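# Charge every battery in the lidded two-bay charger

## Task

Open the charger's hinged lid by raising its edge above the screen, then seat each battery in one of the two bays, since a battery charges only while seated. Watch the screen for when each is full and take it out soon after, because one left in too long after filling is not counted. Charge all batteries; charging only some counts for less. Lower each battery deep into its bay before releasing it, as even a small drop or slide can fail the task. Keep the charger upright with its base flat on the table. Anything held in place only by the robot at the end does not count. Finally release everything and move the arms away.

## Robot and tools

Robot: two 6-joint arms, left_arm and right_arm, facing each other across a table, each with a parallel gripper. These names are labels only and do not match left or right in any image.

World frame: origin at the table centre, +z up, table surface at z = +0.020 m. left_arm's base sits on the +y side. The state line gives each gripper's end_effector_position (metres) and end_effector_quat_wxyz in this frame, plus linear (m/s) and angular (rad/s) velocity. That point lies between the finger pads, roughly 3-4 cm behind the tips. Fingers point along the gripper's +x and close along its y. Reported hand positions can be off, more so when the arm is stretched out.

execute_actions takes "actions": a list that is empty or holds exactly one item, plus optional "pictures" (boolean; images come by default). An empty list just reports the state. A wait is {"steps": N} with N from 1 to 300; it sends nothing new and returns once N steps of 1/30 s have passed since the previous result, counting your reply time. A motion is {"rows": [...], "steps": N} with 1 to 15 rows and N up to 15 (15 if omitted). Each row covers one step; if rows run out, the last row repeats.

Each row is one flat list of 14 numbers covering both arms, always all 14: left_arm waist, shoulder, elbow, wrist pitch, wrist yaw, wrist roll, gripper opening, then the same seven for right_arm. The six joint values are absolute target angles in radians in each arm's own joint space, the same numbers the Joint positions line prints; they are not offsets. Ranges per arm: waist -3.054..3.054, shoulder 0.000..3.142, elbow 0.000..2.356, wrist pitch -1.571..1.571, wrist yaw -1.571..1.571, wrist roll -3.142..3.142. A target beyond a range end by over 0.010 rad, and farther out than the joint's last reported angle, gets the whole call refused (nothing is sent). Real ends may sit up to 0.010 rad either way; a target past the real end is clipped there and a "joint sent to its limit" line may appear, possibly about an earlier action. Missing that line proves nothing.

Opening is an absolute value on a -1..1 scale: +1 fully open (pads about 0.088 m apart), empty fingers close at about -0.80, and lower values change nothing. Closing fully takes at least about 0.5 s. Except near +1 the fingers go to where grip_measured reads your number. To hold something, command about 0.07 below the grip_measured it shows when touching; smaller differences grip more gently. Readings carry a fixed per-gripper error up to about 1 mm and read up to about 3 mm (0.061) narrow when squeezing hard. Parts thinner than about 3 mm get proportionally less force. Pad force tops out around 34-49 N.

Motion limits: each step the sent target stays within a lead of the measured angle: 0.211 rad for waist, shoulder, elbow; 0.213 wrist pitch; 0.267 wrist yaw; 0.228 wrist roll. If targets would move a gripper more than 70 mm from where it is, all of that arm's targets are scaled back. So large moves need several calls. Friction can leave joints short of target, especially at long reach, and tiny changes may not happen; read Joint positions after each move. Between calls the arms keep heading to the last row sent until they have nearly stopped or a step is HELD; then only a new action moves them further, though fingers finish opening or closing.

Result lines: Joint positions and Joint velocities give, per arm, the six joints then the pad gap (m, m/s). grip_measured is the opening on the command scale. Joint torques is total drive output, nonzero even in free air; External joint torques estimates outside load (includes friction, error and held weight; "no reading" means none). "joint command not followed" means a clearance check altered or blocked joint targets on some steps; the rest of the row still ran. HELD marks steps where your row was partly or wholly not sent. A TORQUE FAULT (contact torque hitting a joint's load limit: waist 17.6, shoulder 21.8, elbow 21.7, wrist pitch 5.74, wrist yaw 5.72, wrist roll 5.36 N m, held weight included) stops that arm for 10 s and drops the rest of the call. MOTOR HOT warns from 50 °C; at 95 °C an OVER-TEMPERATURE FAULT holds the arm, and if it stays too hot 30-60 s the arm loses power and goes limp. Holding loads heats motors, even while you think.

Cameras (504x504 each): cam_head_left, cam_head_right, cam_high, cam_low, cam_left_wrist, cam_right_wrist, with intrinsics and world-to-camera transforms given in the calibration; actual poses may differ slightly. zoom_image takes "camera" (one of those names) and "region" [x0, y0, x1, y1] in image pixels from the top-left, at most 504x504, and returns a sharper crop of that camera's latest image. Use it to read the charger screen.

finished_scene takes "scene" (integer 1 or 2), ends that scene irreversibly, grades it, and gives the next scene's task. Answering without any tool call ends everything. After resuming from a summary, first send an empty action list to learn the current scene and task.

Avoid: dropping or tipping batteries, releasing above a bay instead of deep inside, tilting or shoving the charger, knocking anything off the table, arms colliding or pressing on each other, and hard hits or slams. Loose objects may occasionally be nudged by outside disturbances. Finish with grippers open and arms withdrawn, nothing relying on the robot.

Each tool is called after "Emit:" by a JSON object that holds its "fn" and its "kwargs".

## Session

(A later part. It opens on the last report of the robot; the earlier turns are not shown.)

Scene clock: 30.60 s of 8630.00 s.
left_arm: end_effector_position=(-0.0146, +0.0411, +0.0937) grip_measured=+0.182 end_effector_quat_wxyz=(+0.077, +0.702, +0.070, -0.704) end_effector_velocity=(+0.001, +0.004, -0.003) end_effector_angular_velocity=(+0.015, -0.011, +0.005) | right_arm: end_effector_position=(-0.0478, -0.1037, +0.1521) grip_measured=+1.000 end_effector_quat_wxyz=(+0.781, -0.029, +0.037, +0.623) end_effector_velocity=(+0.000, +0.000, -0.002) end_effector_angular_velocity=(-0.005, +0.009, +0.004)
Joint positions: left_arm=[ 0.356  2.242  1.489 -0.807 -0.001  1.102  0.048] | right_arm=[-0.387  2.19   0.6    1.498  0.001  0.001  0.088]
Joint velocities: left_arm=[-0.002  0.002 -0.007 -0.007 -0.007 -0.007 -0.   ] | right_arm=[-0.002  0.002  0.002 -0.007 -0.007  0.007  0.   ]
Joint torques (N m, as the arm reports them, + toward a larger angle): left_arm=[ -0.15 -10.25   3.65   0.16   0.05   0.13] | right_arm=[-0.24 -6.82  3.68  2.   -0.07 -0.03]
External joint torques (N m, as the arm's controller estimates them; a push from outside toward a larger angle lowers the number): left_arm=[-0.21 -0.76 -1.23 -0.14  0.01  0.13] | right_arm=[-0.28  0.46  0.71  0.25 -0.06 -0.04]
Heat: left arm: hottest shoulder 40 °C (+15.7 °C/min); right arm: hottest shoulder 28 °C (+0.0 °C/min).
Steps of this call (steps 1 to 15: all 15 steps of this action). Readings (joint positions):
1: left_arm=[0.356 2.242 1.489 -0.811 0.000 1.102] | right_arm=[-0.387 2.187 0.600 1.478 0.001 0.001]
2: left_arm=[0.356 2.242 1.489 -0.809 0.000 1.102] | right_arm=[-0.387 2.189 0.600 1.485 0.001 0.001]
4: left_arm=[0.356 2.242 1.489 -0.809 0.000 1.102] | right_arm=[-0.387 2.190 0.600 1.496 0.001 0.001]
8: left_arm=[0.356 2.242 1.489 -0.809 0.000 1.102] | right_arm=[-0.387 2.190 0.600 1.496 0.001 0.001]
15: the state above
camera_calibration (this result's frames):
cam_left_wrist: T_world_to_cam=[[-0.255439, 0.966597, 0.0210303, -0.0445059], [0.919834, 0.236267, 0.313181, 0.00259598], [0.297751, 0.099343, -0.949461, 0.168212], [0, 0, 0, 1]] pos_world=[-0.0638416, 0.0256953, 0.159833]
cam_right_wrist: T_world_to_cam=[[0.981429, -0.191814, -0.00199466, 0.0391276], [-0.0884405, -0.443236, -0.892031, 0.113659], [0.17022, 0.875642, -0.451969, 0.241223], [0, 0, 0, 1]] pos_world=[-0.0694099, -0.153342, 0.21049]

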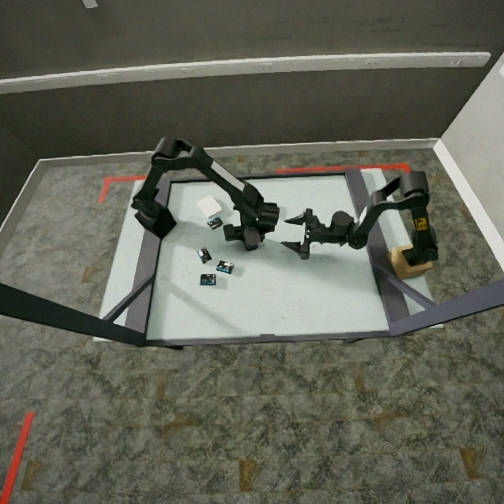

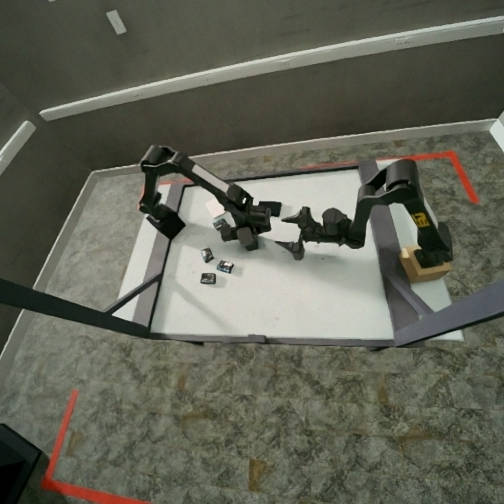

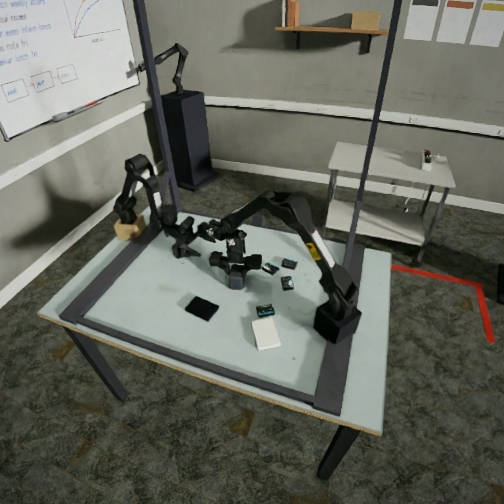

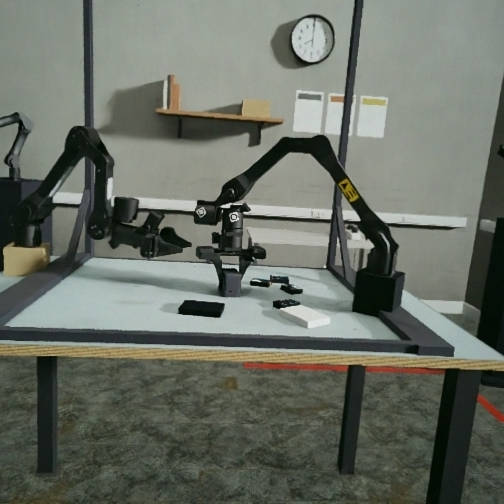

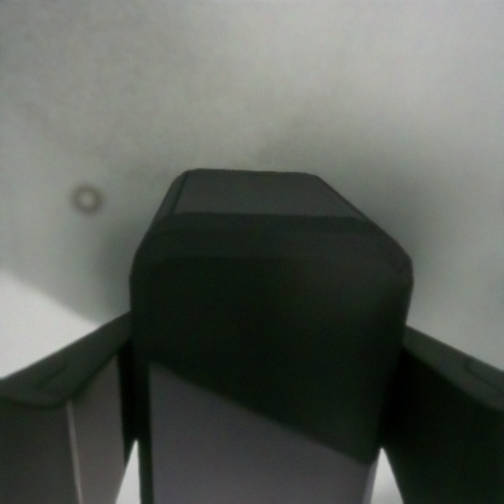

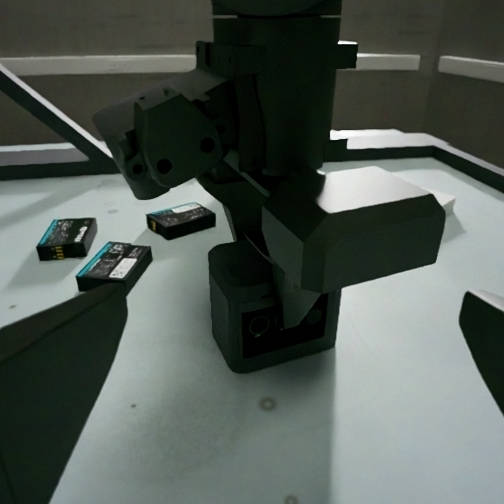

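Emit:
{"fn": "execute_actions", "kwargs": {"actions": [{"rows":[[0.354,2.244,1.487,-0.808,0,1.105,0.14,-0.39,2.2,0.42,1.55,0,0,1],[0.354,2.244,1.487,-0.808,0,1.105,0.14,-0.39,2.2,0.42,1.55,0,0,1],[0.354,2.244,1.487,-0.808,0,1.105,0.14,-0.39,2.2,0.42,1.55,0,0,1],[0.354,2.244,1.487,-0.808,0,1.08,0.14,-0.39,2.2,0.42,1.55,0,0,1],[0.354,2.244,1.487,-0.808,0,1.05,0.14,-0.39,2.2,0.42,1.55,0,0,1],[0.354,2.244,1.487,-0.808,0,1.01,0.14,-0.39,2.2,0.42,1.55,0,0,1],[0.354,2.244,1.487,-0.808,0,0.97,0.14,-0.39,2.2,0.42,1.55,0,0,1],[0.354,2.244,1.487,-0.808,0,0.93,0.14,-0.39,2.2,0.42,1.55,0,0,1],[0.354,2.244,1.487,-0.808,0,0.89,0.14,-0.39,2.2,0.42,1.55,0,0,1],[0.354,2.244,1.487,-0.808,0,0.85,0.14,-0.39,2.2,0.42,1.55,0,0,1],[0.354,2.244,1.487,-0.808,0,0.81,0.14,-0.39,2.2,0.42,1.55,0,0,1],[0.354,2.244,1.487,-0.808,0,0.77,0.14,-0.39,2.2,0.42,1.55,0,0,1],[0.354,2.244,1.487,-0.808,0,0.73,0.14,-0.39,2.2,0.42,1.55,0,0,1],[0.354,2.244,1.487,-0.808,0,0.69,0.14,-0.39,2.2,0.42,1.55,0,0,1],[0.354,2.244,1.487,-0.808,0,0.65,0.14,-0.39,2.2,0.42,1.55,0,0,1]],"steps":15}], "pictures": false}}

Emit:
{"fn": "execute_actions", "kwargs": {"actions": [{"rows":[[0.354,2.244,1.487,-0.808,0,0.6,0.14,-0.39,2.2,0.42,1.55,0,0,1],[0.354,2.244,1.487,-0.808,0,0.55,0.14,-0.39,2.2,0.42,1.55,0,0,1],[0.354,2.244,1.487,-0.808,0,0.5,0.14,-0.39,2.2,0.42,1.55,0,0,1],[0.354,2.244,1.487,-0.808,0,0.45,0.14,-0.39,2.2,0.42,1.55,0,0,1],[0.354,2.244,1.487,-0.808,0,0.4,0.14,-0.39,2.2,0.42,1.55,0,0,1],[0.354,2.244,1.487,-0.808,0,0.35,0.14,-0.39,2.2,0.42,1.55,0,0,1],[0.354,2.244,1.487,-0.808,0,0.3,0.14,-0.39,2.2,0.42,1.55,0,0,1],[0.354,2.244,1.487,-0.808,0,0.25,0.14,-0.39,2.2,0.42,1.55,0,0,1],[0.354,2.244,1.487,-0.808,0,0.2,0.14,-0.39,2.2,0.42,1.55,0,0,1],[0.354,2.244,1.487,-0.808,0,0.15,0.14,-0.39,2.2,0.42,1.55,0,0,1],[0.354,2.244,1.487,-0.808,0,0.1,0.14,-0.39,2.2,0.42,1.55,0,0,1],[0.354,2.244,1.487,-0.808,0,0.06,0.14,-0.39,2.2,0.42,1.55,0,0,1],[0.354,2.244,1.487,-0.808,0,0.03,0.14,-0.39,2.2,0.42,1.55,0,0,1],[0.354,2.244,1.487,-0.808,0,0.0,0.14,-0.39,2.2,0.42,1.55,0,0,1]],"steps":15}], "pictures": false}}

Emit:
{"fn": "execute_actions", "kwargs": {"actions": [{"rows":[[0.354,2.244,1.487,-0.808,0,0.0,0.14,-0.39,2.2,0.42,1.55,0,0,1],[0.354,2.244,1.487,-0.808,0,0.0,0.14,-0.39,2.2,0.42,1.55,0,0,1],[0.354,2.244,1.487,-0.808,0,0.0,0.14,-0.39,2.2,0.42,1.55,0,0,1],[0.354,2.244,1.487,-0.808,0,0.0,0.14,-0.39,2.2,0.42,1.55,0,0,1],[0.354,2.244,1.487,-0.808,0,0.0,0.14,-0.39,2.2,0.42,1.55,0,0,1],[0.354,2.244,1.487,-0.808,0,0.0,0.2,-0.39,2.2,0.42,1.55,0,0,1],[0.354,2.244,1.487,-0.808,0,0.0,0.3,-0.39,2.2,0.42,1.55,0,0,1],[0.354,2.244,1.487,-0.808,0,0.0,1,-0.39,2.2,0.42,1.55,0,0,1]],"steps":15}], "pictures": false}}

Emit:
{"fn": "execute_actions", "kwargs": {"actions": [{"rows":[[0.354,2.22,1.5,-0.83,0,0.0,1,-0.39,2.2,0.42,1.55,0,0,1],[0.354,2.2,1.52,-0.87,0,0.0,1,-0.39,2.2,0.42,1.55,0,0,1],[0.354,2.18,1.55,-0.92,0,0.0,1,-0.39,2.2,0.42,1.55,0,0,1],[0.354,2.15,1.59,-0.99,0,0.0,1,-0.39,2.2,0.42,1.55,0,0,1],[0.354,2.12,1.64,-1.07,0,0.0,1,-0.39,2.2,0.42,1.55,0,0,1],[0.354,2.09,1.7,-1.16,0,0.0,1,-0.39,2.2,0.42,1.55,0,0,1],[0.354,2.06,1.77,-1.26,0,0.0,1,-0.39,2.2,0.42,1.55,0,0,1],[0.354,2.05,1.81,-1.304,0,0.0,1,-0.39,2.2,0.42,1.55,0,0,1],[0.354,2.05,1.81,-1.304,0,0.0,1,-0.39,2.2,0.42,1.55,0,0,1],[0.354,2.05,1.81,-1.304,0,0.0,1,-0.39,2.2,0.5,1.55,0,0,1],[0.354,2.05,1.81,-1.304,0,0.0,1,-0.39,2.25,0.6,1.55,0,0,1],[0.354,2.05,1.81,-1.304,0,-0.5,1,-0.39,2.35,0.7,1.53,0,0,1],[0.354,2.05,1.81,-1.304,0,-1.55,1,-0.39,2.45,0.75,1.53,0,0,1]],"steps":15}], "pictures": false}}

Emit:
{"fn": "execute_actions", "kwargs": {"actions": [{"steps":35}]}}

Scene clock: 43.37 s of 8630.00 s.
left_arm: end_effector_position=(-0.0144, +0.0430, +0.0937) grip_measured=+0.182 end_effector_quat_wxyz=(+0.195, +0.679, +0.194, -0.681) end_effector_velocity=(-0.000, -0.001, +0.000) end_effector_angular_velocity=(-0.003, +0.011, +1.182) | right_arm: end_effector_position=(-0.0584, -0.1509, +0.1159) grip_measured=+1.000 end_effector_quat_wxyz=(+0.776, -0.070, +0.089, +0.620) end_effector_velocity=(-0.003, -0.002, -0.002) end_effector_angular_velocity=(-0.016, -0.013, +0.024)
Joint positions: left_arm=[ 0.356  2.242  1.489 -0.816  0.001  0.753  0.048] | right_arm=[-0.387  2.201  0.426  1.548  0.001  0.001  0.088]
Joint velocities: left_arm=[ 0.002 -0.002 -0.002  0.007  0.007 -1.179 -0.   ] | right_arm=[-0.002 -0.002 -0.007 -0.007 -0.022 -0.022  0.   ]
Joint torques (N m, as the arm reports them, + toward a larger angle): left_arm=[ -0.15 -10.54   3.69   0.65  -0.07  -0.15] | right_arm=[-0.24 -6.93  1.86  1.95 -0.07 -0.03]
External joint torques (N m, as the arm's controller estimates them; a push from outside toward a larger angle lowers the number): left_arm=[-0.21 -1.01 -1.24  0.33 -0.09 -0.15] | right_arm=[-0.23 -0.48 -0.2   0.17 -0.07 -0.04]
Heat: left arm: hottest shoulder 41 °C (+12.5 °C/min); right arm: hottest shoulder 29 °C (+1.4 °C/min).
Steps of this call (steps 1 to 15: the robot went on to your last target; steps 16 to 368: nothing new was sent; steps 369 to 383: all 15 steps of this action). Readings (joint positions):
369: left_arm=[0.356 2.242 1.489 -0.807 -0.001 1.102] | right_arm=[-0.387 2.190 0.580 1.508 0.001 0.001]
370: left_arm=[0.356 2.242 1.489 -0.807 -0.001 1.102] | right_arm=[-0.387 2.189 0.543 1.532 0.001 0.001]
372: left_arm=[0.356 2.242 1.489 -0.807 -0.001 1.101] | right_arm=[-0.387 2.190 0.472 1.535 0.001 0.001]
376: left_arm=[0.356 2.242 1.489 -0.813 -0.001 1.014] | right_arm=[-0.387 2.201 0.428 1.545 0.001 0.001]
383: the state above

Scene clock: 43.87 s of 8630.00 s.
left_arm: end_effector_position=(-0.0171, +0.0438, +0.0937) grip_measured=+0.182 end_effector_quat_wxyz=(+0.408, +0.574, +0.412, -0.579) end_effector_velocity=(-0.001, +0.001, +0.001) end_effector_angular_velocity=(+0.003, -0.022, +0.742) | right_arm: end_effector_position=(-0.0585, -0.1510, +0.1158) grip_measured=+1.000 end_effector_quat_wxyz=(+0.776, -0.070, +0.089, +0.620) end_effector_velocity=(-0.004, +0.000, +0.000) end_effector_angular_velocity=(+0.002, -0.003, +0.026)
Joint positions: left_arm=[ 0.352  2.242  1.489 -0.816  0.009  0.069  0.048] | right_arm=[-0.387  2.201  0.426  1.548  0.001  0.001  0.088]
Joint velocities: left_arm=[-0.012 -0.002  0.002 -0.007 -0.022 -0.755  0.   ] | right_arm=[ 0.002  0.002 -0.002  0.007 -0.022 -0.007  0.   ]
Joint torques (N m, as the arm reports them, + toward a larger angle): left_arm=[  0.35 -10.66   3.62   0.65  -0.34  -0.12] | right_arm=[-0.25 -6.91  1.8   1.96 -0.07 -0.03]
External joint torques (N m, as the arm's controller estimates them; a push from outside toward a larger angle lowers the number): left_arm=[ 0.36 -1.14 -1.35  0.3  -0.35 -0.1 ] | right_arm=[-0.29 -0.51 -0.22  0.19 -0.06 -0.04]
Heat: left arm: hottest shoulder 41 °C (+12.3 °C/min); right arm: hottest shoulder 29 °C (+1.4 °C/min).
Steps of this call (steps 1 to 15: all 15 steps of this action). Readings (joint positions):
1: left_arm=[0.356 2.242 1.489 -0.816 0.002 0.711] | right_arm=[-0.387 2.201 0.426 1.548 0.001 0.001]
2: left_arm=[0.356 2.242 1.489 -0.816 0.002 0.667] | right_arm=[-0.387 2.201 0.426 1.548 0.001 0.001]
4: left_arm=[0.355 2.242 1.489 -0.816 0.003 0.574] | right_arm=[-0.387 2.201 0.426 1.548 0.001 0.001]
8: left_arm=[0.354 2.242 1.489 -0.816 0.005 0.378] | right_arm=[-0.387 2.201 0.426 1.548 0.001 0.001]
15: the state above

Scene clock: 44.37 s of 8630.00 s.
left_arm: end_effector_position=(-0.0166, +0.0419, +0.0937) grip_measured=+0.944 end_effector_quat_wxyz=(+0.430, +0.559, +0.427, -0.566) end_effector_velocity=(-0.001, +0.004, +0.001) end_effector_angular_velocity=(+0.015, -0.011, +0.015) | right_arm: end_effector_position=(-0.0585, -0.1510, +0.1158) grip_measured=+1.000 end_effector_quat_wxyz=(+0.776, -0.070, +0.089, +0.620) end_effector_velocity=(-0.002, -0.000, -0.001) end_effector_angular_velocity=(-0.011, -0.014, +0.024)
Joint positions: left_arm=[ 0.352  2.242  1.489 -0.808  0.002  0.004  0.085] | right_arm=[-0.387  2.201  0.426  1.548  0.001  0.001  0.088]
Joint velocities: left_arm=[-0.007 -0.002  0.002 -0.022 -0.007 -0.022  0.039] | right_arm=[-0.002 -0.002 -0.002 -0.007 -0.022 -0.022  0.   ]
Joint torques (N m, as the arm reports them, + toward a larger angle): left_arm=[  0.25 -10.46   3.74   0.23  -0.13  -0.1 ] | right_arm=[-0.25 -6.97  1.83  1.96 -0.07 -0.03]
External joint torques (N m, as the arm's controller estimates them; a push from outside toward a larger angle lowers the number): left_arm=[ 0.31 -0.94 -1.19 -0.1  -0.13 -0.1 ] | right_arm=[-0.27 -0.56 -0.19  0.19 -0.07 -0.04]
Heat: left arm: hottest shoulder 41 °C (+12.2 °C/min); right arm: hottest shoulder 29 °C (+1.4 °C/min).
Steps of this call (steps 1 to 15: all 15 steps of this action). Readings (joint positions):
1: left_arm=[0.352 2.242 1.489 -0.816 0.009 0.049] | right_arm=[-0.387 2.201 0.426 1.548 0.001 0.001]
2: left_arm=[0.351 2.242 1.489 -0.816 0.009 0.036] | right_arm=[-0.387 2.201 0.426 1.548 0.001 0.001]
4: left_arm=[0.351 2.242 1.489 -0.816 0.009 0.020] | right_arm=[-0.387 2.201 0.426 1.548 0.001 0.001]
8: left_arm=[0.351 2.242 1.489 -0.813 0.006 0.008] | right_arm=[-0.387 2.201 0.426 1.548 0.001 0.001]
15: the state above

Scene clock: 44.87 s of 8630.00 s.
left_arm: end_effector_position=(-0.0161, +0.0439, +0.2472) grip_measured=+1.000 end_effector_quat_wxyz=(+0.503, +0.489, +0.485, -0.523) end_effector_velocity=(+0.005, +0.019, +0.112) end_effector_angular_velocity=(-0.076, +0.122, +1.922) | right_arm: end_effector_position=(-0.0455, -0.0934, +0.1075) grip_measured=+1.000 end_effector_quat_wxyz=(+0.779, -0.045, +0.057, +0.622) end_effector_velocity=(+0.047, +0.210, -0.246) end_effector_angular_velocity=(-0.194, +0.038, +0.006)
Joint positions: left_arm=[ 0.352  2.042  1.806 -1.28   0.002 -0.24   0.088] | right_arm=[-0.387  2.362  0.681  1.536  0.001  0.001  0.088]
Joint velocities: left_arm=[-0.002 -0.183  0.168 -0.242 -0.007 -1.927  0.   ] | right_arm=[-0.002  1.096  1.17  -0.271 -0.007 -0.007  0.   ]
Joint torques (N m, as the arm reports them, + toward a larger angle): left_arm=[ 0.36 -7.88  3.5   0.12 -0.08 -0.1 ] | right_arm=[-0.25 -8.06  0.25  1.99 -0.07 -0.03]
External joint torques (N m, as the arm's controller estimates them; a push from outside toward a larger angle lowers the number): left_arm=[ 0.31 -1.72 -0.58 -0.17 -0.06 -0.1 ] | right_arm=[-0.25  0.04 -0.05  0.02 -0.07 -0.04]
Heat: left arm: hottest shoulder 41 °C (+12.0 °C/min); right arm: hottest shoulder 29 °C (+1.3 °C/min).
Steps of this call (steps 1 to 15: all 15 steps of this action). Readings (joint positions):
1: left_arm=[0.352 2.242 1.489 -0.810 0.002 0.004] | right_arm=[-0.387 2.201 0.426 1.548 0.001 0.001]
2: left_arm=[0.352 2.240 1.493 -0.823 0.002 0.003] | right_arm=[-0.387 2.201 0.426 1.548 0.001 0.001]
4: left_arm=[0.352 2.230 1.517 -0.889 0.002 0.003] | right_arm=[-0.387 2.201 0.426 1.548 0.001 0.001]
8: left_arm=[0.352 2.170 1.635 -1.071 0.002 0.003] | right_arm=[-0.387 2.201 0.426 1.548 0.001 0.001]
15: the state above

Scene clock: 46.03 s of 8630.00 s.
left_arm: end_effector_position=(-0.0150, +0.0477, +0.2473) grip_measured=+1.000 end_effector_quat_wxyz=(-0.697, -0.090, -0.702, +0.114) end_effector_velocity=(+0.001, +0.002, +0.000) end_effector_angular_velocity=(+0.005, -0.008, +0.020) | right_arm: end_effector_position=(-0.0434, -0.0842, +0.0876) grip_measured=+1.000 end_effector_quat_wxyz=(+0.779, -0.051, +0.065, +0.622) end_effector_velocity=(-0.000, -0.001, -0.004) end_effector_angular_velocity=(-0.026, -0.015, +0.008)
Joint positions: left_arm=[ 0.352  2.044  1.81  -1.303  0.002 -1.546  0.088] | right_arm=[-0.387  2.439  0.743  1.53   0.001  0.001  0.088]
Joint velocities: left_arm=[-0.002 -0.002 -0.002 -0.007 -0.007 -0.022  0.   ] | right_arm=[-0.002 -0.002 -0.002 -0.022 -0.007 -0.022  0.   ]
Joint torques (N m, as the arm reports them, + toward a larger angle): left_arm=[ 0.17 -9.49  4.5   0.14 -0.17 -0.04] | right_arm=[-0.26 -7.45  3.79  1.88 -0.07 -0.03]
External joint torques (N m, as the arm's controller estimates them; a push from outside toward a larger angle lowers the number): left_arm=[ 0.11 -0.61 -1.06 -0.19 -0.11 -0.04] | right_arm=[-0.27  0.67  1.35  0.11 -0.06 -0.04]
Heat: left arm: hottest shoulder 41 °C (+11.7 °C/min); right arm: hottest shoulder 29 °C (+1.3 °C/min).
Steps of this call (steps 1 to 35: the robot went on to your last target). Readings (joint positions):
1: left_arm=[0.352 2.039 1.810 -1.287 0.002 -0.305] | right_arm=[-0.387 2.392 0.708 1.531 0.001 0.001]
2: left_arm=[0.352 2.039 1.810 -1.292 0.002 -0.370] | right_arm=[-0.387 2.412 0.720 1.530 0.001 0.001]
4: left_arm=[0.352 2.042 1.810 -1.299 0.002 -0.500] | right_arm=[-0.387 2.433 0.728 1.530 0.001 0.001]
8: left_arm=[0.352 2.044 1.810 -1.301 0.002 -0.759] | right_arm=[-0.387 2.438 0.739 1.530 0.001 0.001]
35: the state above
camera_calibration (this result's frames):
cam_left_wrist: T_world_to_cam=[[-0.236242, -0.969565, 0.0642985, 0.0277261], [-0.915411, 0.244264, 0.319934, -0.0762697], [-0.325902, 0.0167221, -0.945256, 0.307049], [0, 0, 0, 1]] pos_world=[0.0368, 0.0403777, 0.312859]
cam_right_wrist: T_world_to_cam=[[0.98138, -0.192031, -0.00410298, 0.038583], [-0.102478, -0.50541, -0.856773, 0.0562573], [0.162453, 0.84124, -0.515678, 0.196617], [0, 0, 0, 1]] pos_world=[-0.0640405, -0.12956, 0.149749]

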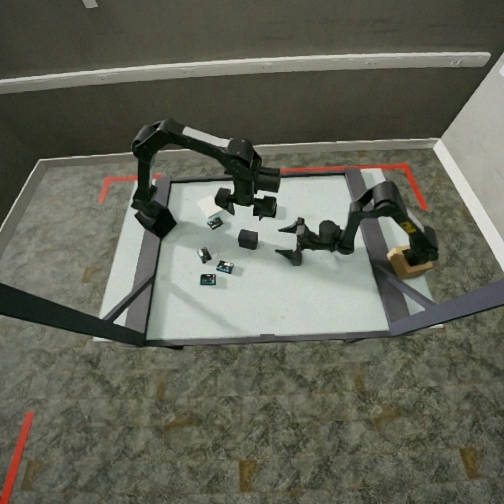

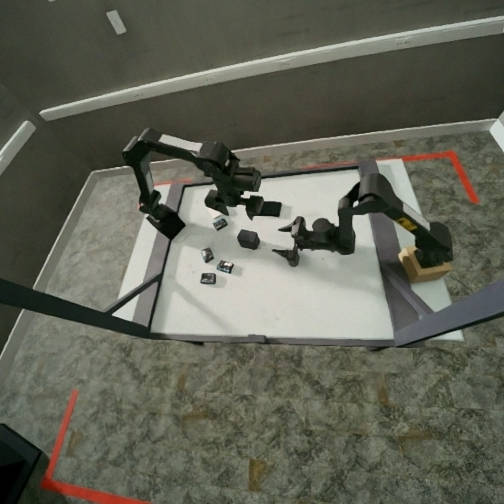

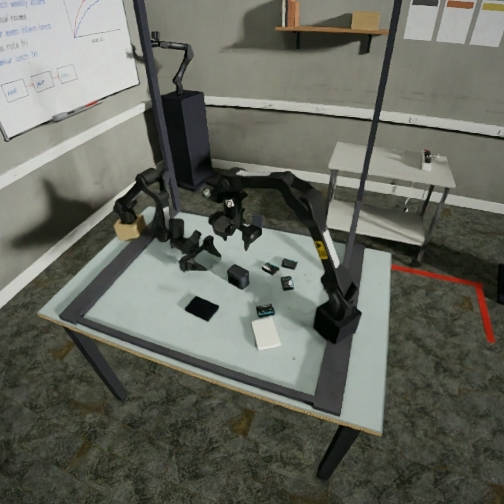

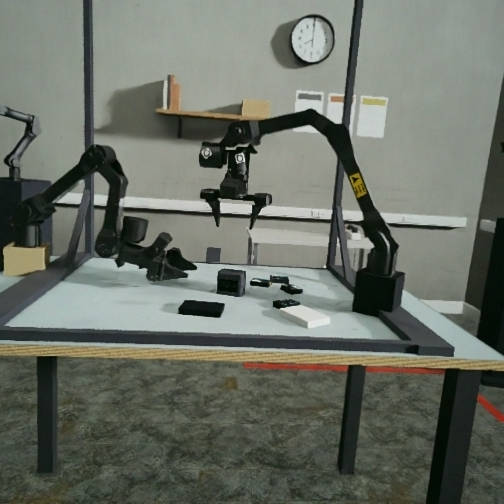

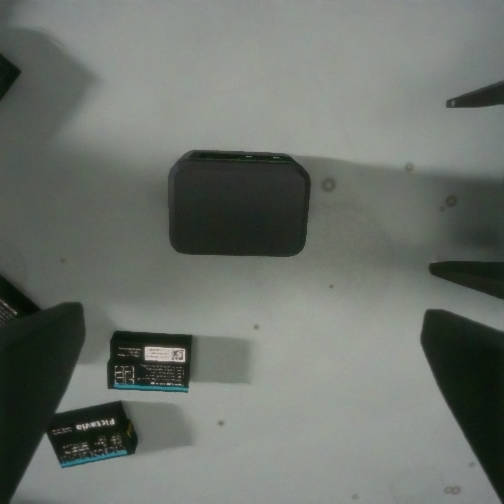

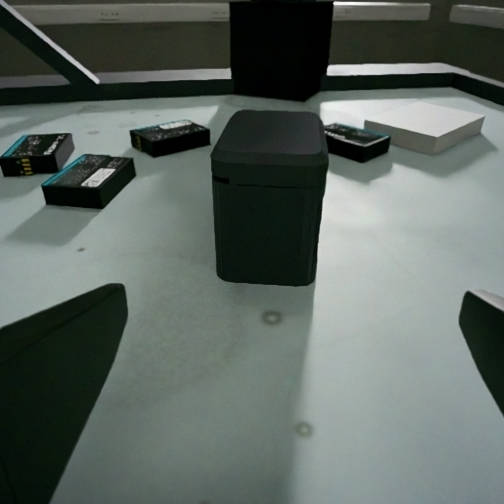

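Emit:
{"fn": "execute_actions", "kwargs": {"actions": [{"rows":[[0.376,2.07,1.77,-1.25,0,-1.53,1,-0.373,2.48,0.8,1.525,0,0,1],[0.376,2.08,1.74,-1.21,0,-1.53,1,-0.373,2.51,0.85,1.52,0,0,1],[0.376,2.09,1.71,-1.17,0,-1.53,1,-0.373,2.54,0.9,1.51,0,0,1],[0.376,2.1,1.68,-1.13,0,-1.53,1,-0.373,2.57,0.95,1.505,0,0,1],[0.376,2.11,1.65,-1.09,0,-1.53,1,-0.373,2.6,1.0,1.5,0,0,1],[0.376,2.12,1.62,-1.06,0,-1.53,1,-0.373,2.62,1.04,1.49,0,0,1],[0.376,2.13,1.6,-1.035,0,-1.53,1,-0.373,2.64,1.08,1.475,0,0,1],[0.376,2.137,1.575,-1.012,0,-1.53,1,-0.373,2.66,1.12,1.46,0,0,1],[0.376,2.137,1.575,-1.012,0,-1.53,1,-0.373,2.675,1.16,1.445,0,0,1],[0.376,2.137,1.575,-1.012,0,-1.53,1,-0.373,2.69,1.2,1.43,0,0,1],[0.376,2.137,1.575,-1.012,0,-1.53,1,-0.373,2.71,1.235,1.42,0,0,1]],"steps":15}], "pictures": false}}

Emit:
{"fn": "execute_actions", "kwargs": {"actions": [{"steps":20}]}}

Scene clock: 51.50 s of 8630.00 s.
left_arm: end_effector_position=(-0.0055, +0.0459, +0.1537) grip_measured=+1.000 end_effector_quat_wxyz=(-0.700, -0.101, -0.700, +0.095) end_effector_velocity=(-0.007, -0.027, -0.003) end_effector_angular_velocity=(-0.127, +0.024, +0.005) | right_arm: end_effector_position=(-0.0293, +0.0070, +0.0699) grip_measured=+1.000 end_effector_quat_wxyz=(+0.778, -0.015, +0.020, +0.628) end_effector_velocity=(+0.011, +0.041, +0.011) end_effector_angular_velocity=(+0.072, -0.023, -0.009)
Joint positions: left_arm=[ 0.375  2.139  1.577 -1.019  0.001 -1.533  0.088] | right_arm=[-0.375  2.689  1.211  1.428  0.001  0.001  0.088]
Joint velocities: left_arm=[-0.002  0.002 -0.007  0.139 -0.007 -0.007  0.   ] | right_arm=[-0.002  0.071  0.212 -0.066  0.007 -0.007  0.   ]
Joint torques (N m, as the arm reports them, + toward a larger angle): left_arm=[  0.14 -10.71   4.02   0.22  -0.14   0.15] | right_arm=[ 0.23 -9.26  4.84  1.67 -0.07 -0.03]
External joint torques (N m, as the arm's controller estimates them; a push from outside toward a larger angle lowers the number): left_arm=[ 0.14 -1.6  -1.17  0.03 -0.08  0.15] | right_arm=[ 0.18  1.02  1.43 -0.1  -0.07 -0.04]
Heat: left arm: hottest shoulder 41 °C (+10.5 °C/min); right arm: hottest shoulder 30 °C (+2.3 °C/min).
Steps of this call (steps 1 to 15: the robot went on to your last target; steps 16 to 149: nothing new was sent; steps 150 to 164: all 15 steps of this action). Readings (joint positions):
150: left_arm=[0.353 2.045 1.805 -1.295 0.002 -1.546] | right_arm=[-0.386 2.443 0.749 1.530 0.001 0.001]
151: left_arm=[0.356 2.045 1.793 -1.273 0.002 -1.544] | right_arm=[-0.385 2.454 0.767 1.530 0.001 0.001]
153: left_arm=[0.366 2.050 1.754 -1.210 0.002 -1.538] | right_arm=[-0.381 2.496 0.838 1.520 0.001 0.001]
157: left_arm=[0.375 2.095 1.648 -1.081 0.001 -1.534] | right_arm=[-0.376 2.595 1.012 1.489 0.001 0.001]
164: the state above

Scene clock: 52.17 s of 8630.00 s.
left_arm: end_effector_position=(-0.0058, +0.0448, +0.1536) grip_measured=+1.000 end_effector_quat_wxyz=(-0.700, -0.099, -0.701, +0.097) end_effector_velocity=(+0.002, -0.002, +0.000) end_effector_angular_velocity=(-0.012, -0.020, +0.005) | right_arm: end_effector_position=(-0.0288, +0.0096, +0.0689) grip_measured=+1.000 end_effector_quat_wxyz=(+0.778, -0.015, +0.019, +0.628) end_effector_velocity=(+0.000, -0.000, -0.001) end_effector_angular_velocity=(-0.006, +0.009, +0.005)
Joint positions: left_arm=[ 0.375  2.139  1.577 -1.013  0.001 -1.533  0.088] | right_arm=[-0.375  2.697  1.226  1.422  0.001  0.001  0.088]
Joint velocities: left_arm=[-0.002 -0.002 -0.002  0.007 -0.022 -0.007  0.   ] | right_arm=[-0.002 -0.002 -0.002 -0.007 -0.007  0.007  0.   ]
Joint torques (N m, as the arm reports them, + toward a larger angle): left_arm=[  0.11 -10.83   4.01   0.21  -0.13   0.13] | right_arm=[ 0.24 -9.48  5.29  1.67 -0.06 -0.03]
External joint torques (N m, as the arm's controller estimates them; a push from outside toward a larger angle lowers the number): left_arm=[ 0.03 -1.56 -1.28 -0.05 -0.07  0.13] | right_arm=[ 0.32  0.81  1.72 -0.07 -0.07 -0.04]
Heat: left arm: hottest shoulder 41 °C (+10.4 °C/min); right arm: hottest shoulder 30 °C (+2.3 °C/min).
Steps of this call (steps 1 to 20: the robot went on to your last target). Readings (joint positions):
1: left_arm=[0.375 2.139 1.577 -1.015 0.001 -1.533] | right_arm=[-0.375 2.691 1.216 1.427 0.001 0.001]
2: left_arm=[0.375 2.139 1.577 -1.014 0.001 -1.533] | right_arm=[-0.375 2.692 1.220 1.425 0.001 0.001]
4: left_arm=[0.375 2.139 1.577 -1.014 0.001 -1.533] | right_arm=[-0.375 2.694 1.223 1.424 0.001 0.001]
8: left_arm=[0.375 2.139 1.577 -1.013 0.001 -1.533] | right_arm=[-0.375 2.696 1.225 1.422 0.001 0.001]
20: the state above
camera_calibration (this result's frames):
cam_left_wrist: T_world_to_cam=[[-0.226333, -0.973675, 0.0270109, 0.0390742], [-0.921311, 0.222997, 0.318526, -0.0360327], [-0.316164, 0.0472076, -0.947529, 0.2206], [0, 0, 0, 1]] pos_world=[0.0453925, 0.0356668, 0.219447]
cam_right_wrist: T_world_to_cam=[[0.983573, -0.180511, -0.000697239, 0.0419048], [-0.0749479, -0.404858, -0.911303, 0.0926991], [0.164218, 0.896385, -0.411736, 0.097997], [0, 0, 0, 1]] pos_world=[-0.0503617, -0.0427488, 0.124855]

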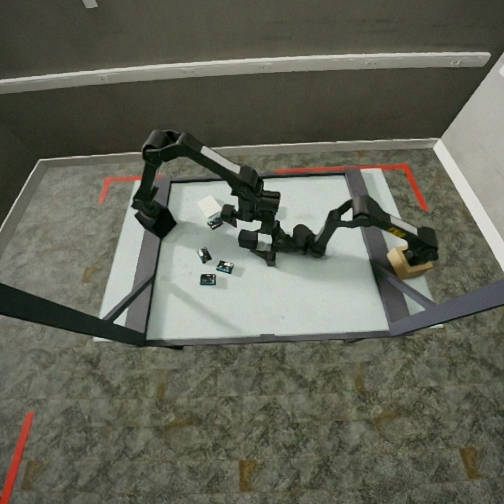

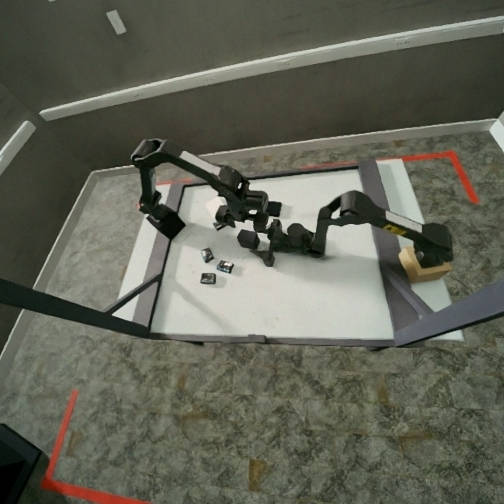

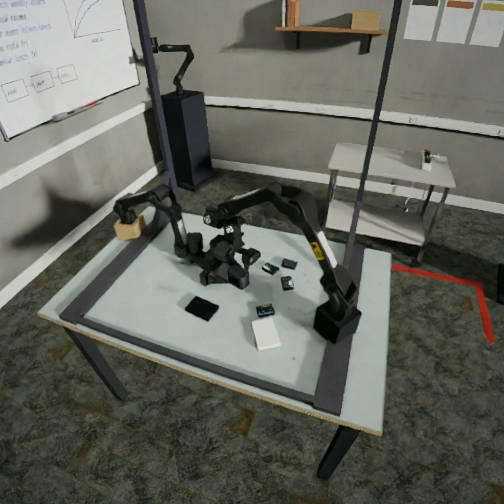

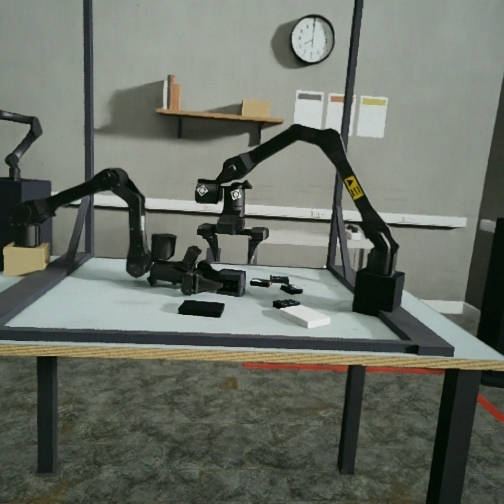

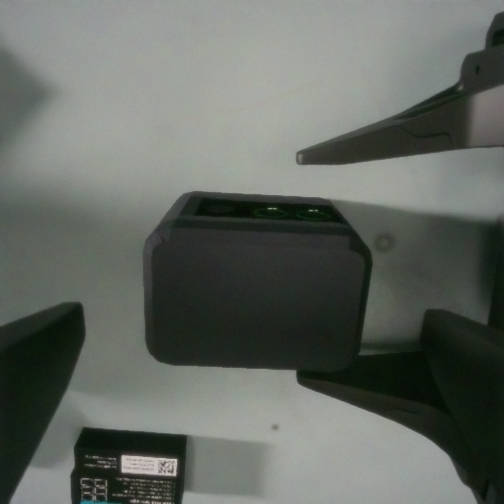

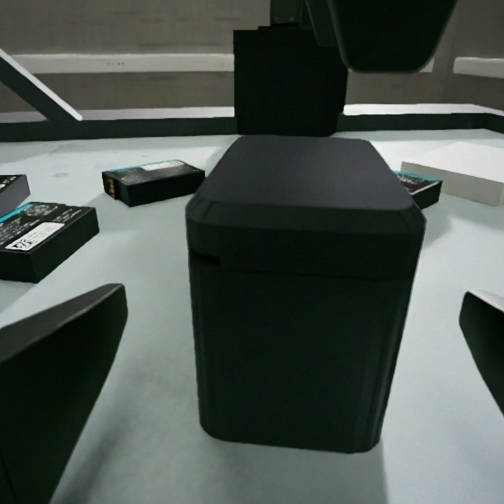

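Emit:
{"fn": "execute_actions", "kwargs": {"actions": [{"rows":[[0.376,2.137,1.575,-1.012,0,-1.53,1,-0.375,2.715,1.245,1.415,0,0,0.6],[0.376,2.137,1.575,-1.012,0,-1.53,1,-0.375,2.715,1.245,1.415,0,0,0.6],[0.376,2.137,1.575,-1.012,0,-1.53,1,-0.375,2.715,1.245,1.415,0,0,0.5],[0.376,2.137,1.575,-1.012,0,-1.53,1,-0.375,2.715,1.245,1.415,0,0,0.42],[0.376,2.137,1.575,-1.012,0,-1.53,1,-0.375,2.715,1.245,1.415,0,0,0.36],[0.376,2.137,1.575,-1.012,0,-1.53,1,-0.375,2.715,1.245,1.415,0,0,0.31],[0.376,2.137,1.575,-1.012,0,-1.53,1,-0.375,2.715,1.245,1.415,0,0,0.27],[0.376,2.137,1.575,-1.012,0,-1.53,1,-0.375,2.715,1.245,1.415,0,0,0.24],[0.376,2.137,1.575,-1.012,0,-1.53,1,-0.375,2.715,1.245,1.415,0,0,0.21],[0.376,2.137,1.575,-1.012,0,-1.53,1,-0.375,2.715,1.245,1.415,0,0,0.19],[0.376,2.137,1.575,-1.012,0,-1.53,1,-0.375,2.715,1.245,1.415,0,0,0.16],[0.376,2.137,1.575,-1.012,0,-1.53,1,-0.375,2.715,1.245,1.415,0,0,0.13],[0.376,2.137,1.575,-1.012,0,-1.53,1,-0.375,2.725,1.245,1.415,0,0,0.1]],"steps":15}], "pictures": false}}

Emit:
{"fn": "execute_actions", "kwargs": {"actions": [{"rows":[[0.376,2.15,1.565,-0.99,0,-1.51,1,-0.375,2.725,1.245,1.415,0,0,0.1],[0.376,2.156,1.555,-0.975,0,-1.51,1,-0.375,2.725,1.245,1.415,0,0,0.1],[0.376,2.162,1.545,-0.96,0,-1.51,1,-0.375,2.725,1.245,1.415,0,0,0.1],[0.376,2.168,1.535,-0.945,0,-1.51,1,-0.375,2.725,1.245,1.415,0,0,0.1],[0.376,2.174,1.525,-0.93,0,-1.51,1,-0.375,2.725,1.245,1.415,0,0,0.1]],"steps":15}]}}

Scene clock: 59.67 s of 8630.00 s.
left_arm: end_effector_position=(-0.0058, +0.0448, +0.1536) grip_measured=+1.000 end_effector_quat_wxyz=(-0.700, -0.099, -0.701, +0.097) end_effector_velocity=(-0.001, +0.004, +0.001) end_effector_angular_velocity=(+0.009, +0.005, +0.005) | right_arm: end_effector_position=(-0.0285, +0.0112, +0.0672) grip_measured=+0.180 end_effector_quat_wxyz=(+0.777, -0.015, +0.020, +0.628) end_effector_velocity=(-0.002, +0.001, -0.003) end_effector_angular_velocity=(-0.008, -0.005, +0.020)
Joint positions: left_arm=[ 0.375  2.139  1.577 -1.013  0.001 -1.533  0.088] | right_arm=[-0.375  2.704  1.237  1.417  0.001  0.001  0.048]
Joint velocities: left_arm=[-0.002 -0.007 -0.007 -0.007  0.007 -0.007  0.   ] | right_arm=[-0.002  0.007  0.007 -0.007 -0.022 -0.007  0.   ]
Joint torques (N m, as the arm reports them, + toward a larger angle): left_arm=[  0.15 -10.73   3.98   0.2   -0.14   0.14] | right_arm=[ 0.04 -8.84  5.25  1.61 -0.06 -0.03]
External joint torques (N m, as the arm's controller estimates them; a push from outside toward a larger angle lowers the number): left_arm=[ 0.15 -1.46 -1.29 -0.07 -0.08  0.14] | right_arm=[-0.13  1.66  1.57 -0.16 -0.04 -0.04]
Heat: left arm: hottest shoulder 42 °C (+10.1 °C/min); right arm: hottest shoulder 31 °C (+3.0 °C/min).
Steps of this call (steps 1 to 15: the robot went on to your last target; steps 16 to 210: nothing new was sent; steps 211 to 225: all 15 steps of this action). Readings (joint positions):
211: left_arm=[0.375 2.139 1.577 -1.013 0.001 -1.533] | right_arm=[-0.375 2.697 1.227 1.421 0.001 0.001]
212: left_arm=[0.375 2.139 1.577 -1.013 0.001 -1.533] | right_arm=[-0.375 2.699 1.230 1.419 0.001 0.001]
214: left_arm=[0.375 2.139 1.577 -1.013 0.001 -1.533] | right_arm=[-0.375 2.701 1.234 1.418 0.001 0.001]
218: left_arm=[0.375 2.139 1.577 -1.013 0.001 -1.533] | right_arm=[-0.375 2.701 1.236 1.417 0.001 0.001]
225: the state above

Scene clock: 60.17 s of 8630.00 s.
left_arm: end_effector_position=(-0.0060, +0.0440, +0.1325) grip_measured=+1.000 end_effector_quat_wxyz=(-0.699, -0.104, -0.700, +0.107) end_effector_velocity=(-0.001, -0.003, +0.002) end_effector_angular_velocity=(-0.014, -0.004, +0.005) | right_arm: end_effector_position=(-0.0285, +0.0112, +0.0670) grip_measured=+0.180 end_effector_quat_wxyz=(+0.777, -0.015, +0.020, +0.628) end_effector_velocity=(-0.004, +0.001, +0.005) end_effector_angular_velocity=(+0.005, -0.037, +0.036)
Joint positions: left_arm=[ 0.375  2.164  1.529 -0.932  0.001 -1.513  0.088] | right_arm=[-0.375  2.705  1.237  1.418  0.001  0.001  0.048]
Joint velocities: left_arm=[-0.002 -0.002  0.002  0.007 -0.007 -0.007  0.   ] | right_arm=[-0.002 -0.007 -0.002  0.007 -0.037 -0.037 -0.   ]
Joint torques (N m, as the arm reports them, + toward a larger angle): left_arm=[ 0.25 -9.48  3.68  0.22 -0.11  0.18] | right_arm=[ 0.04 -8.76  5.19  1.58 -0.05 -0.03]
External joint torques (N m, as the arm's controller estimates them; a push from outside toward a larger angle lowers the number): left_arm=[ 0.25 -0.19 -1.44 -0.02 -0.06  0.18] | right_arm=[ 0.08  1.73  1.53 -0.2  -0.05 -0.04]
Heat: left arm: hottest shoulder 42 °C (+10.1 °C/min); right arm: hottest shoulder 31 °C (+3.0 °C/min).
Steps of this call (steps 1 to 15: all 15 steps of this action). Readings (joint positions):
1: left_arm=[0.375 2.139 1.576 -1.011 0.001 -1.529] | right_arm=[-0.375 2.704 1.237 1.417 0.001 0.001]
2: left_arm=[0.375 2.139 1.573 -1.001 0.001 -1.524] | right_arm=[-0.375 2.704 1.237 1.418 0.001 0.001]
4: left_arm=[0.375 2.140 1.562 -0.976 0.001 -1.518] | right_arm=[-0.375 2.704 1.237 1.418 0.001 0.001]
8: left_arm=[0.375 2.155 1.538 -0.943 0.001 -1.514] | right_arm=[-0.375 2.705 1.237 1.418 0.001 0.001]
15: the state above
camera_calibration (this result's frames):
cam_left_wrist: T_world_to_cam=[[-0.245913, -0.968672, 0.0346595, 0.0374952], [-0.91601, 0.243939, 0.318465, -0.0302001], [-0.316943, 0.0465663, -0.947301, 0.200588], [0, 0, 0, 1]] pos_world=[0.0451318, 0.0343469, 0.198335]
cam_right_wrist: T_world_to_cam=[[0.983641, -0.180137, -0.000749474, 0.0419151], [-0.0750281, -0.405903, -0.910831, 0.0916075], [0.16377, 0.895988, -0.412778, 0.0958014], [0, 0, 0, 1]] pos_world=[-0.0500457, -0.0411027, 0.123015]

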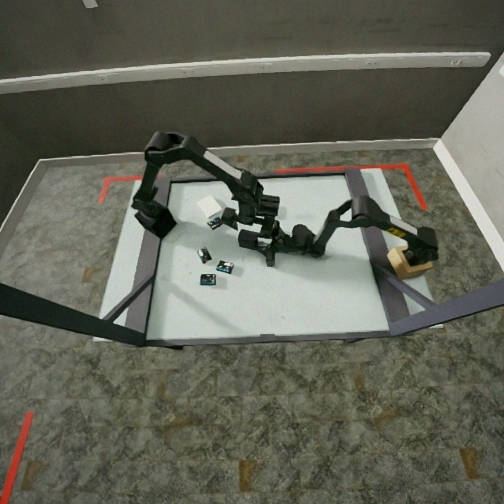

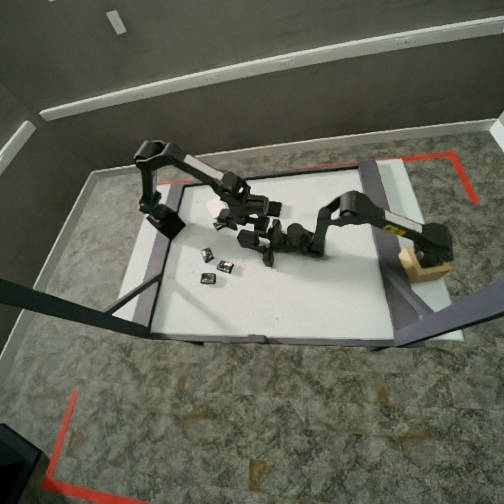

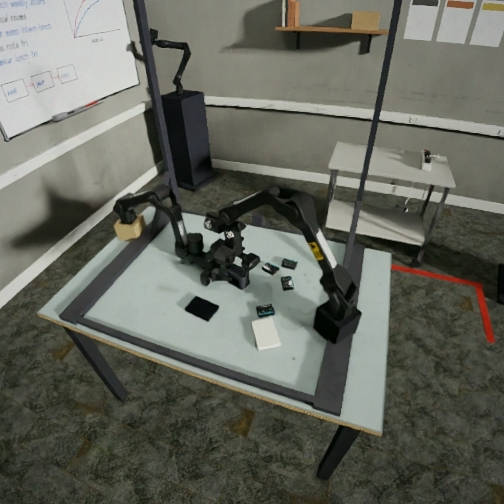

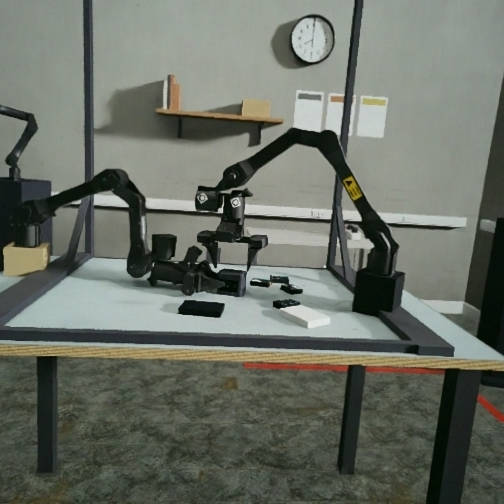

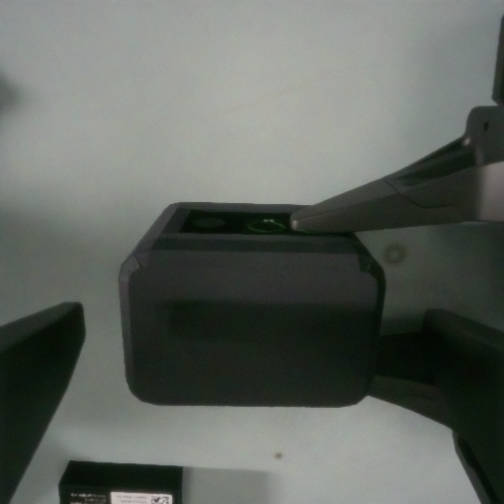

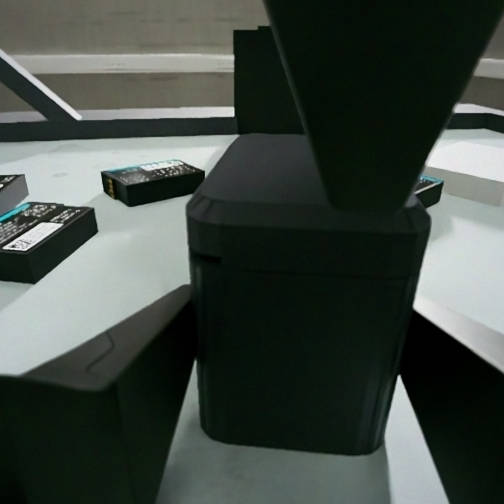

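Good. Down to z≈.119 (actual 2.181,1.499,−.878).

Emit:
{"fn": "execute_actions", "kwargs": {"actions": [{"rows":[[0.376,2.178,1.52,-0.92,0,-1.51,1,-0.375,2.725,1.245,1.415,0,0,0.1],[0.376,2.182,1.513,-0.91,0,-1.51,1,-0.375,2.725,1.245,1.415,0,0,0.1],[0.376,2.186,1.506,-0.9,0,-1.51,0.95,-0.375,2.725,1.245,1.415,0,0,0.1],[0.376,2.19,1.5,-0.89,0,-1.51,0.9,-0.375,2.725,1.245,1.415,0,0,0.1],[0.376,2.193,1.495,-0.878,0,-1.51,0.85,-0.375,2.725,1.245,1.415,0,0,0.1]],"steps":15}], "pictures": false}}

Emit:
{"fn": "execute_actions", "kwargs": {"actions": [{"rows":[[0.376,2.193,1.495,-0.878,0,-1.51,0.8,-0.375,2.725,1.245,1.415,0,0,0.1],[0.376,2.193,1.495,-0.878,0,-1.51,0.77,-0.375,2.725,1.245,1.415,0,0,0.1],[0.376,2.193,1.495,-0.878,0,-1.51,0.74,-0.375,2.725,1.245,1.415,0,0,0.1],[0.376,2.193,1.495,-0.878,0,-1.51,0.72,-0.375,2.725,1.245,1.415,0,0,0.1],[0.376,2.193,1.495,-0.878,0,-1.51,0.7,-0.375,2.725,1.245,1.415,0,0,0.1],[0.376,2.193,1.495,-0.878,0,-1.51,0.685,-0.375,2.725,1.245,1.415,0,0,0.1],[0.376,2.193,1.495,-0.878,0,-1.51,0.67,-0.375,2.725,1.245,1.415,0,0,0.1],[0.376,2.193,1.495,-0.878,0,-1.51,0.65,-0.375,2.725,1.245,1.415,0,0,0.1]],"steps":15}]}}

Scene clock: 65.13 s of 8630.00 s.
left_arm: end_effector_position=(-0.0060, +0.0439, +0.1193) grip_measured=+0.855 end_effector_quat_wxyz=(-0.699, -0.102, -0.700, +0.108) end_effector_velocity=(-0.003, +0.003, +0.000) end_effector_angular_velocity=(+0.009, +0.006, +0.015) | right_arm: end_effector_position=(-0.0285, +0.0112, +0.0671) grip_measured=+0.180 end_effector_quat_wxyz=(+0.777, -0.015, +0.020, +0.628) end_effector_velocity=(+0.000, -0.000, -0.001) end_effector_angular_velocity=(-0.009, -0.005, +0.005)
Joint positions: left_arm=[ 0.375  2.181  1.5   -0.88   0.001 -1.513  0.081] | right_arm=[-0.375  2.705  1.237  1.418  0.001  0.001  0.048]
Joint velocities: left_arm=[-0.007 -0.002 -0.002 -0.007  0.007 -0.022 -0.001] | right_arm=[-0.002 -0.002 -0.002 -0.007 -0.007 -0.007 -0.   ]
Joint torques (N m, as the arm reports them, + toward a larger angle): left_arm=[ 0.15 -9.31  3.65  0.23 -0.14  0.13] | right_arm=[ 0.04 -8.76  5.19  1.58 -0.05 -0.03]
External joint torques (N m, as the arm's controller estimates them; a push from outside toward a larger angle lowers the number): left_arm=[ 0.21 -0.08 -1.35 -0.04 -0.09  0.13] | right_arm=[ 0.04  1.63  1.59 -0.18 -0.05 -0.04]
Heat: left arm: hottest shoulder 42 °C (+8.1 °C/min); right arm: hottest shoulder 32 °C (+4.1 °C/min).
Steps of this call (steps 1 to 15: the robot went on to your last target; steps 16 to 134: nothing new was sent; steps 135 to 149: all 15 steps of this action). Readings (joint positions):
135: left_arm=[0.375 2.164 1.529 -0.930 0.001 -1.513] | right_arm=[-0.375 2.705 1.237 1.418 0.001 0.001]
136: left_arm=[0.375 2.164 1.527 -0.925 0.001 -1.513] | right_arm=[-0.375 2.705 1.237 1.418 0.001 0.001]
138: left_arm=[0.375 2.166 1.520 -0.910 0.001 -1.513] | right_arm=[-0.375 2.705 1.237 1.418 0.001 0.001]
142: left_arm=[0.375 2.176 1.505 -0.887 0.001 -1.513] | right_arm=[-0.375 2.705 1.237 1.418 0.001 0.001]
149: the state above

Scene clock: 65.63 s of 8630.00 s.
left_arm: end_effector_position=(-0.0059, +0.0444, +0.1192) grip_measured=+0.669 end_effector_quat_wxyz=(-0.699, -0.103, -0.700, +0.108) end_effector_velocity=(+0.003, +0.003, +0.001) end_effector_angular_velocity=(+0.011, -0.025, -0.010) | right_arm: end_effector_position=(-0.0285, +0.0112, +0.0671) grip_measured=+0.180 end_effector_quat_wxyz=(+0.777, -0.015, +0.019, +0.628) end_effector_velocity=(-0.003, +0.000, -0.004) end_effector_angular_velocity=(-0.023, -0.002, +0.010)
Joint positions: left_arm=[ 0.375  2.181  1.499 -0.882  0.001 -1.513  0.072] | right_arm=[-0.375  2.705  1.237  1.419  0.001  0.001  0.048]
Joint velocities: left_arm=[-0.002 -0.002  0.002 -0.022 -0.022  0.007 -0.   ] | right_arm=[ 0.002 -0.002 -0.002 -0.022 -0.007 -0.007 -0.   ]
Joint torques (N m, as the arm reports them, + toward a larger angle): left_arm=[ 0.12 -9.17  3.42  0.38 -0.14  0.14] | right_arm=[ 0.05 -8.77  5.2   1.55 -0.05 -0.03]
External joint torques (N m, as the arm's controller estimates them; a push from outside toward a larger angle lowers the number): left_arm=[ 0.1   0.14 -1.62  0.13 -0.08  0.14] | right_arm=[-0.12  1.65  1.56 -0.21 -0.03 -0.04]
Heat: left arm: hottest shoulder 42 °C (+8.0 °C/min); right arm: hottest shoulder 32 °C (+4.0 °C/min).
Steps of this call (steps 1 to 15: all 15 steps of this action). Readings (joint positions):
1: left_arm=[0.375 2.181 1.500 -0.880 0.001 -1.513] | right_arm=[-0.375 2.705 1.237 1.418 0.001 0.001]
2: left_arm=[0.375 2.181 1.500 -0.880 0.001 -1.513] | right_arm=[-0.375 2.705 1.237 1.418 0.001 0.001]
4: left_arm=[0.375 2.181 1.500 -0.880 0.001 -1.513] | right_arm=[-0.375 2.705 1.237 1.418 0.001 0.001]
8: left_arm=[0.375 2.181 1.499 -0.881 0.001 -1.513] | right_arm=[-0.375 2.705 1.237 1.419 0.001 0.001]
15: the state above
camera_calibration (this result's frames):
cam_left_wrist: T_world_to_cam=[[-0.245887, -0.968565, 0.0377093, 0.0379982], [-0.915778, 0.244883, 0.318408, -0.0259816], [-0.317633, 0.0437592, -0.947203, 0.188038], [0, 0, 0, 1]] pos_world=[0.0452771, 0.0349378, 0.18495]
cam_right_wrist: T_world_to_cam=[[0.983641, -0.180136, -0.000726986, 0.0419134], [-0.0748828, -0.405223, -0.911146, 0.0917799], [0.163836, 0.896295, -0.412083, 0.0958144], [0, 0, 0, 1]] pos_world=[-0.0500529, -0.0411365, 0.123139]

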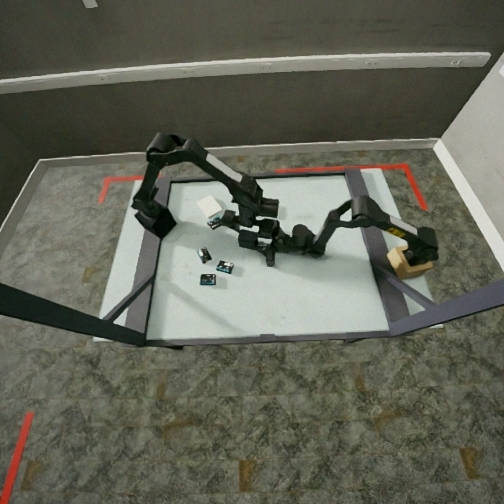

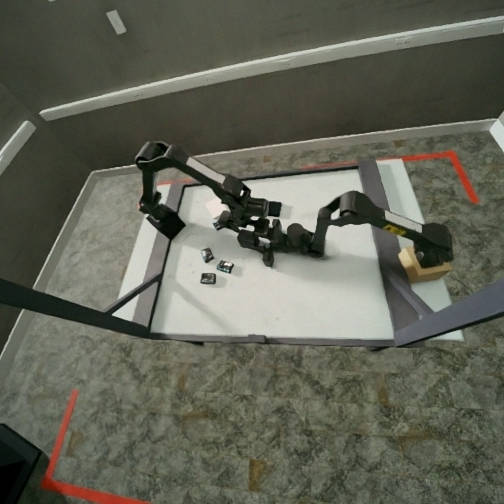

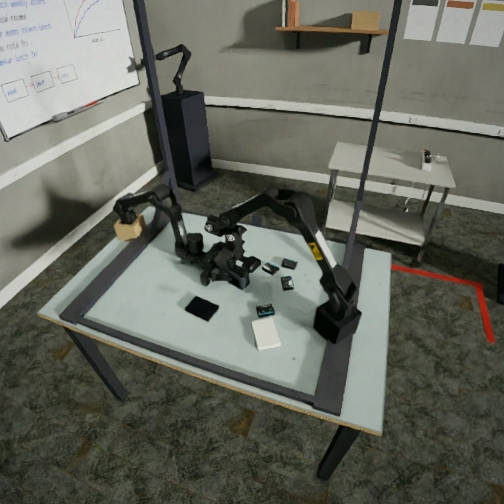

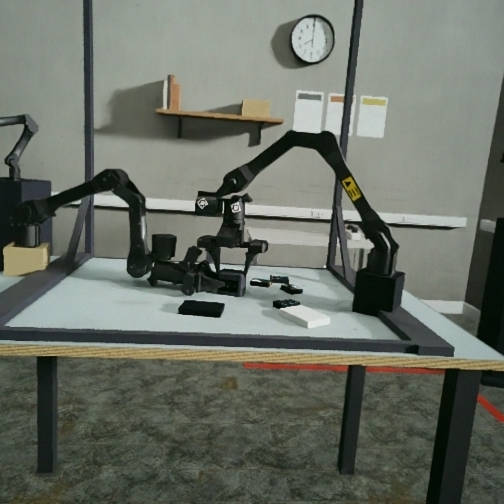

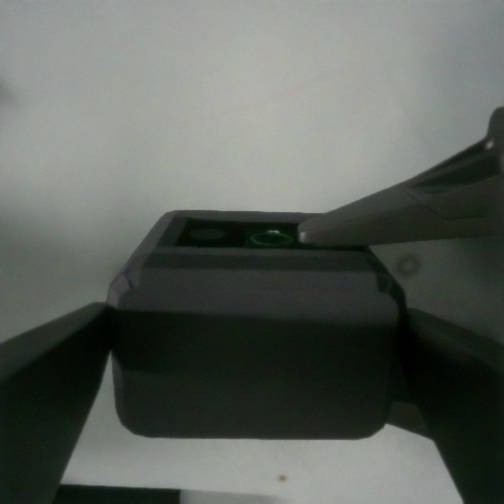

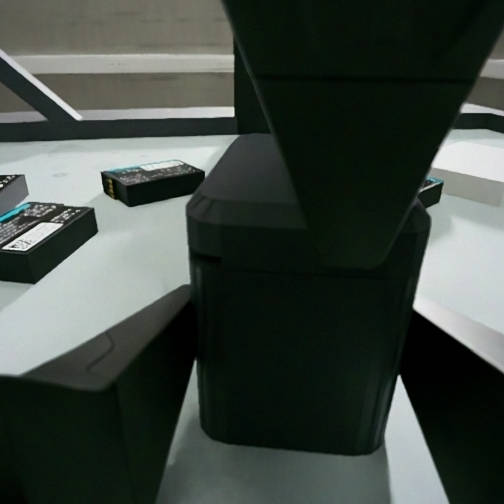

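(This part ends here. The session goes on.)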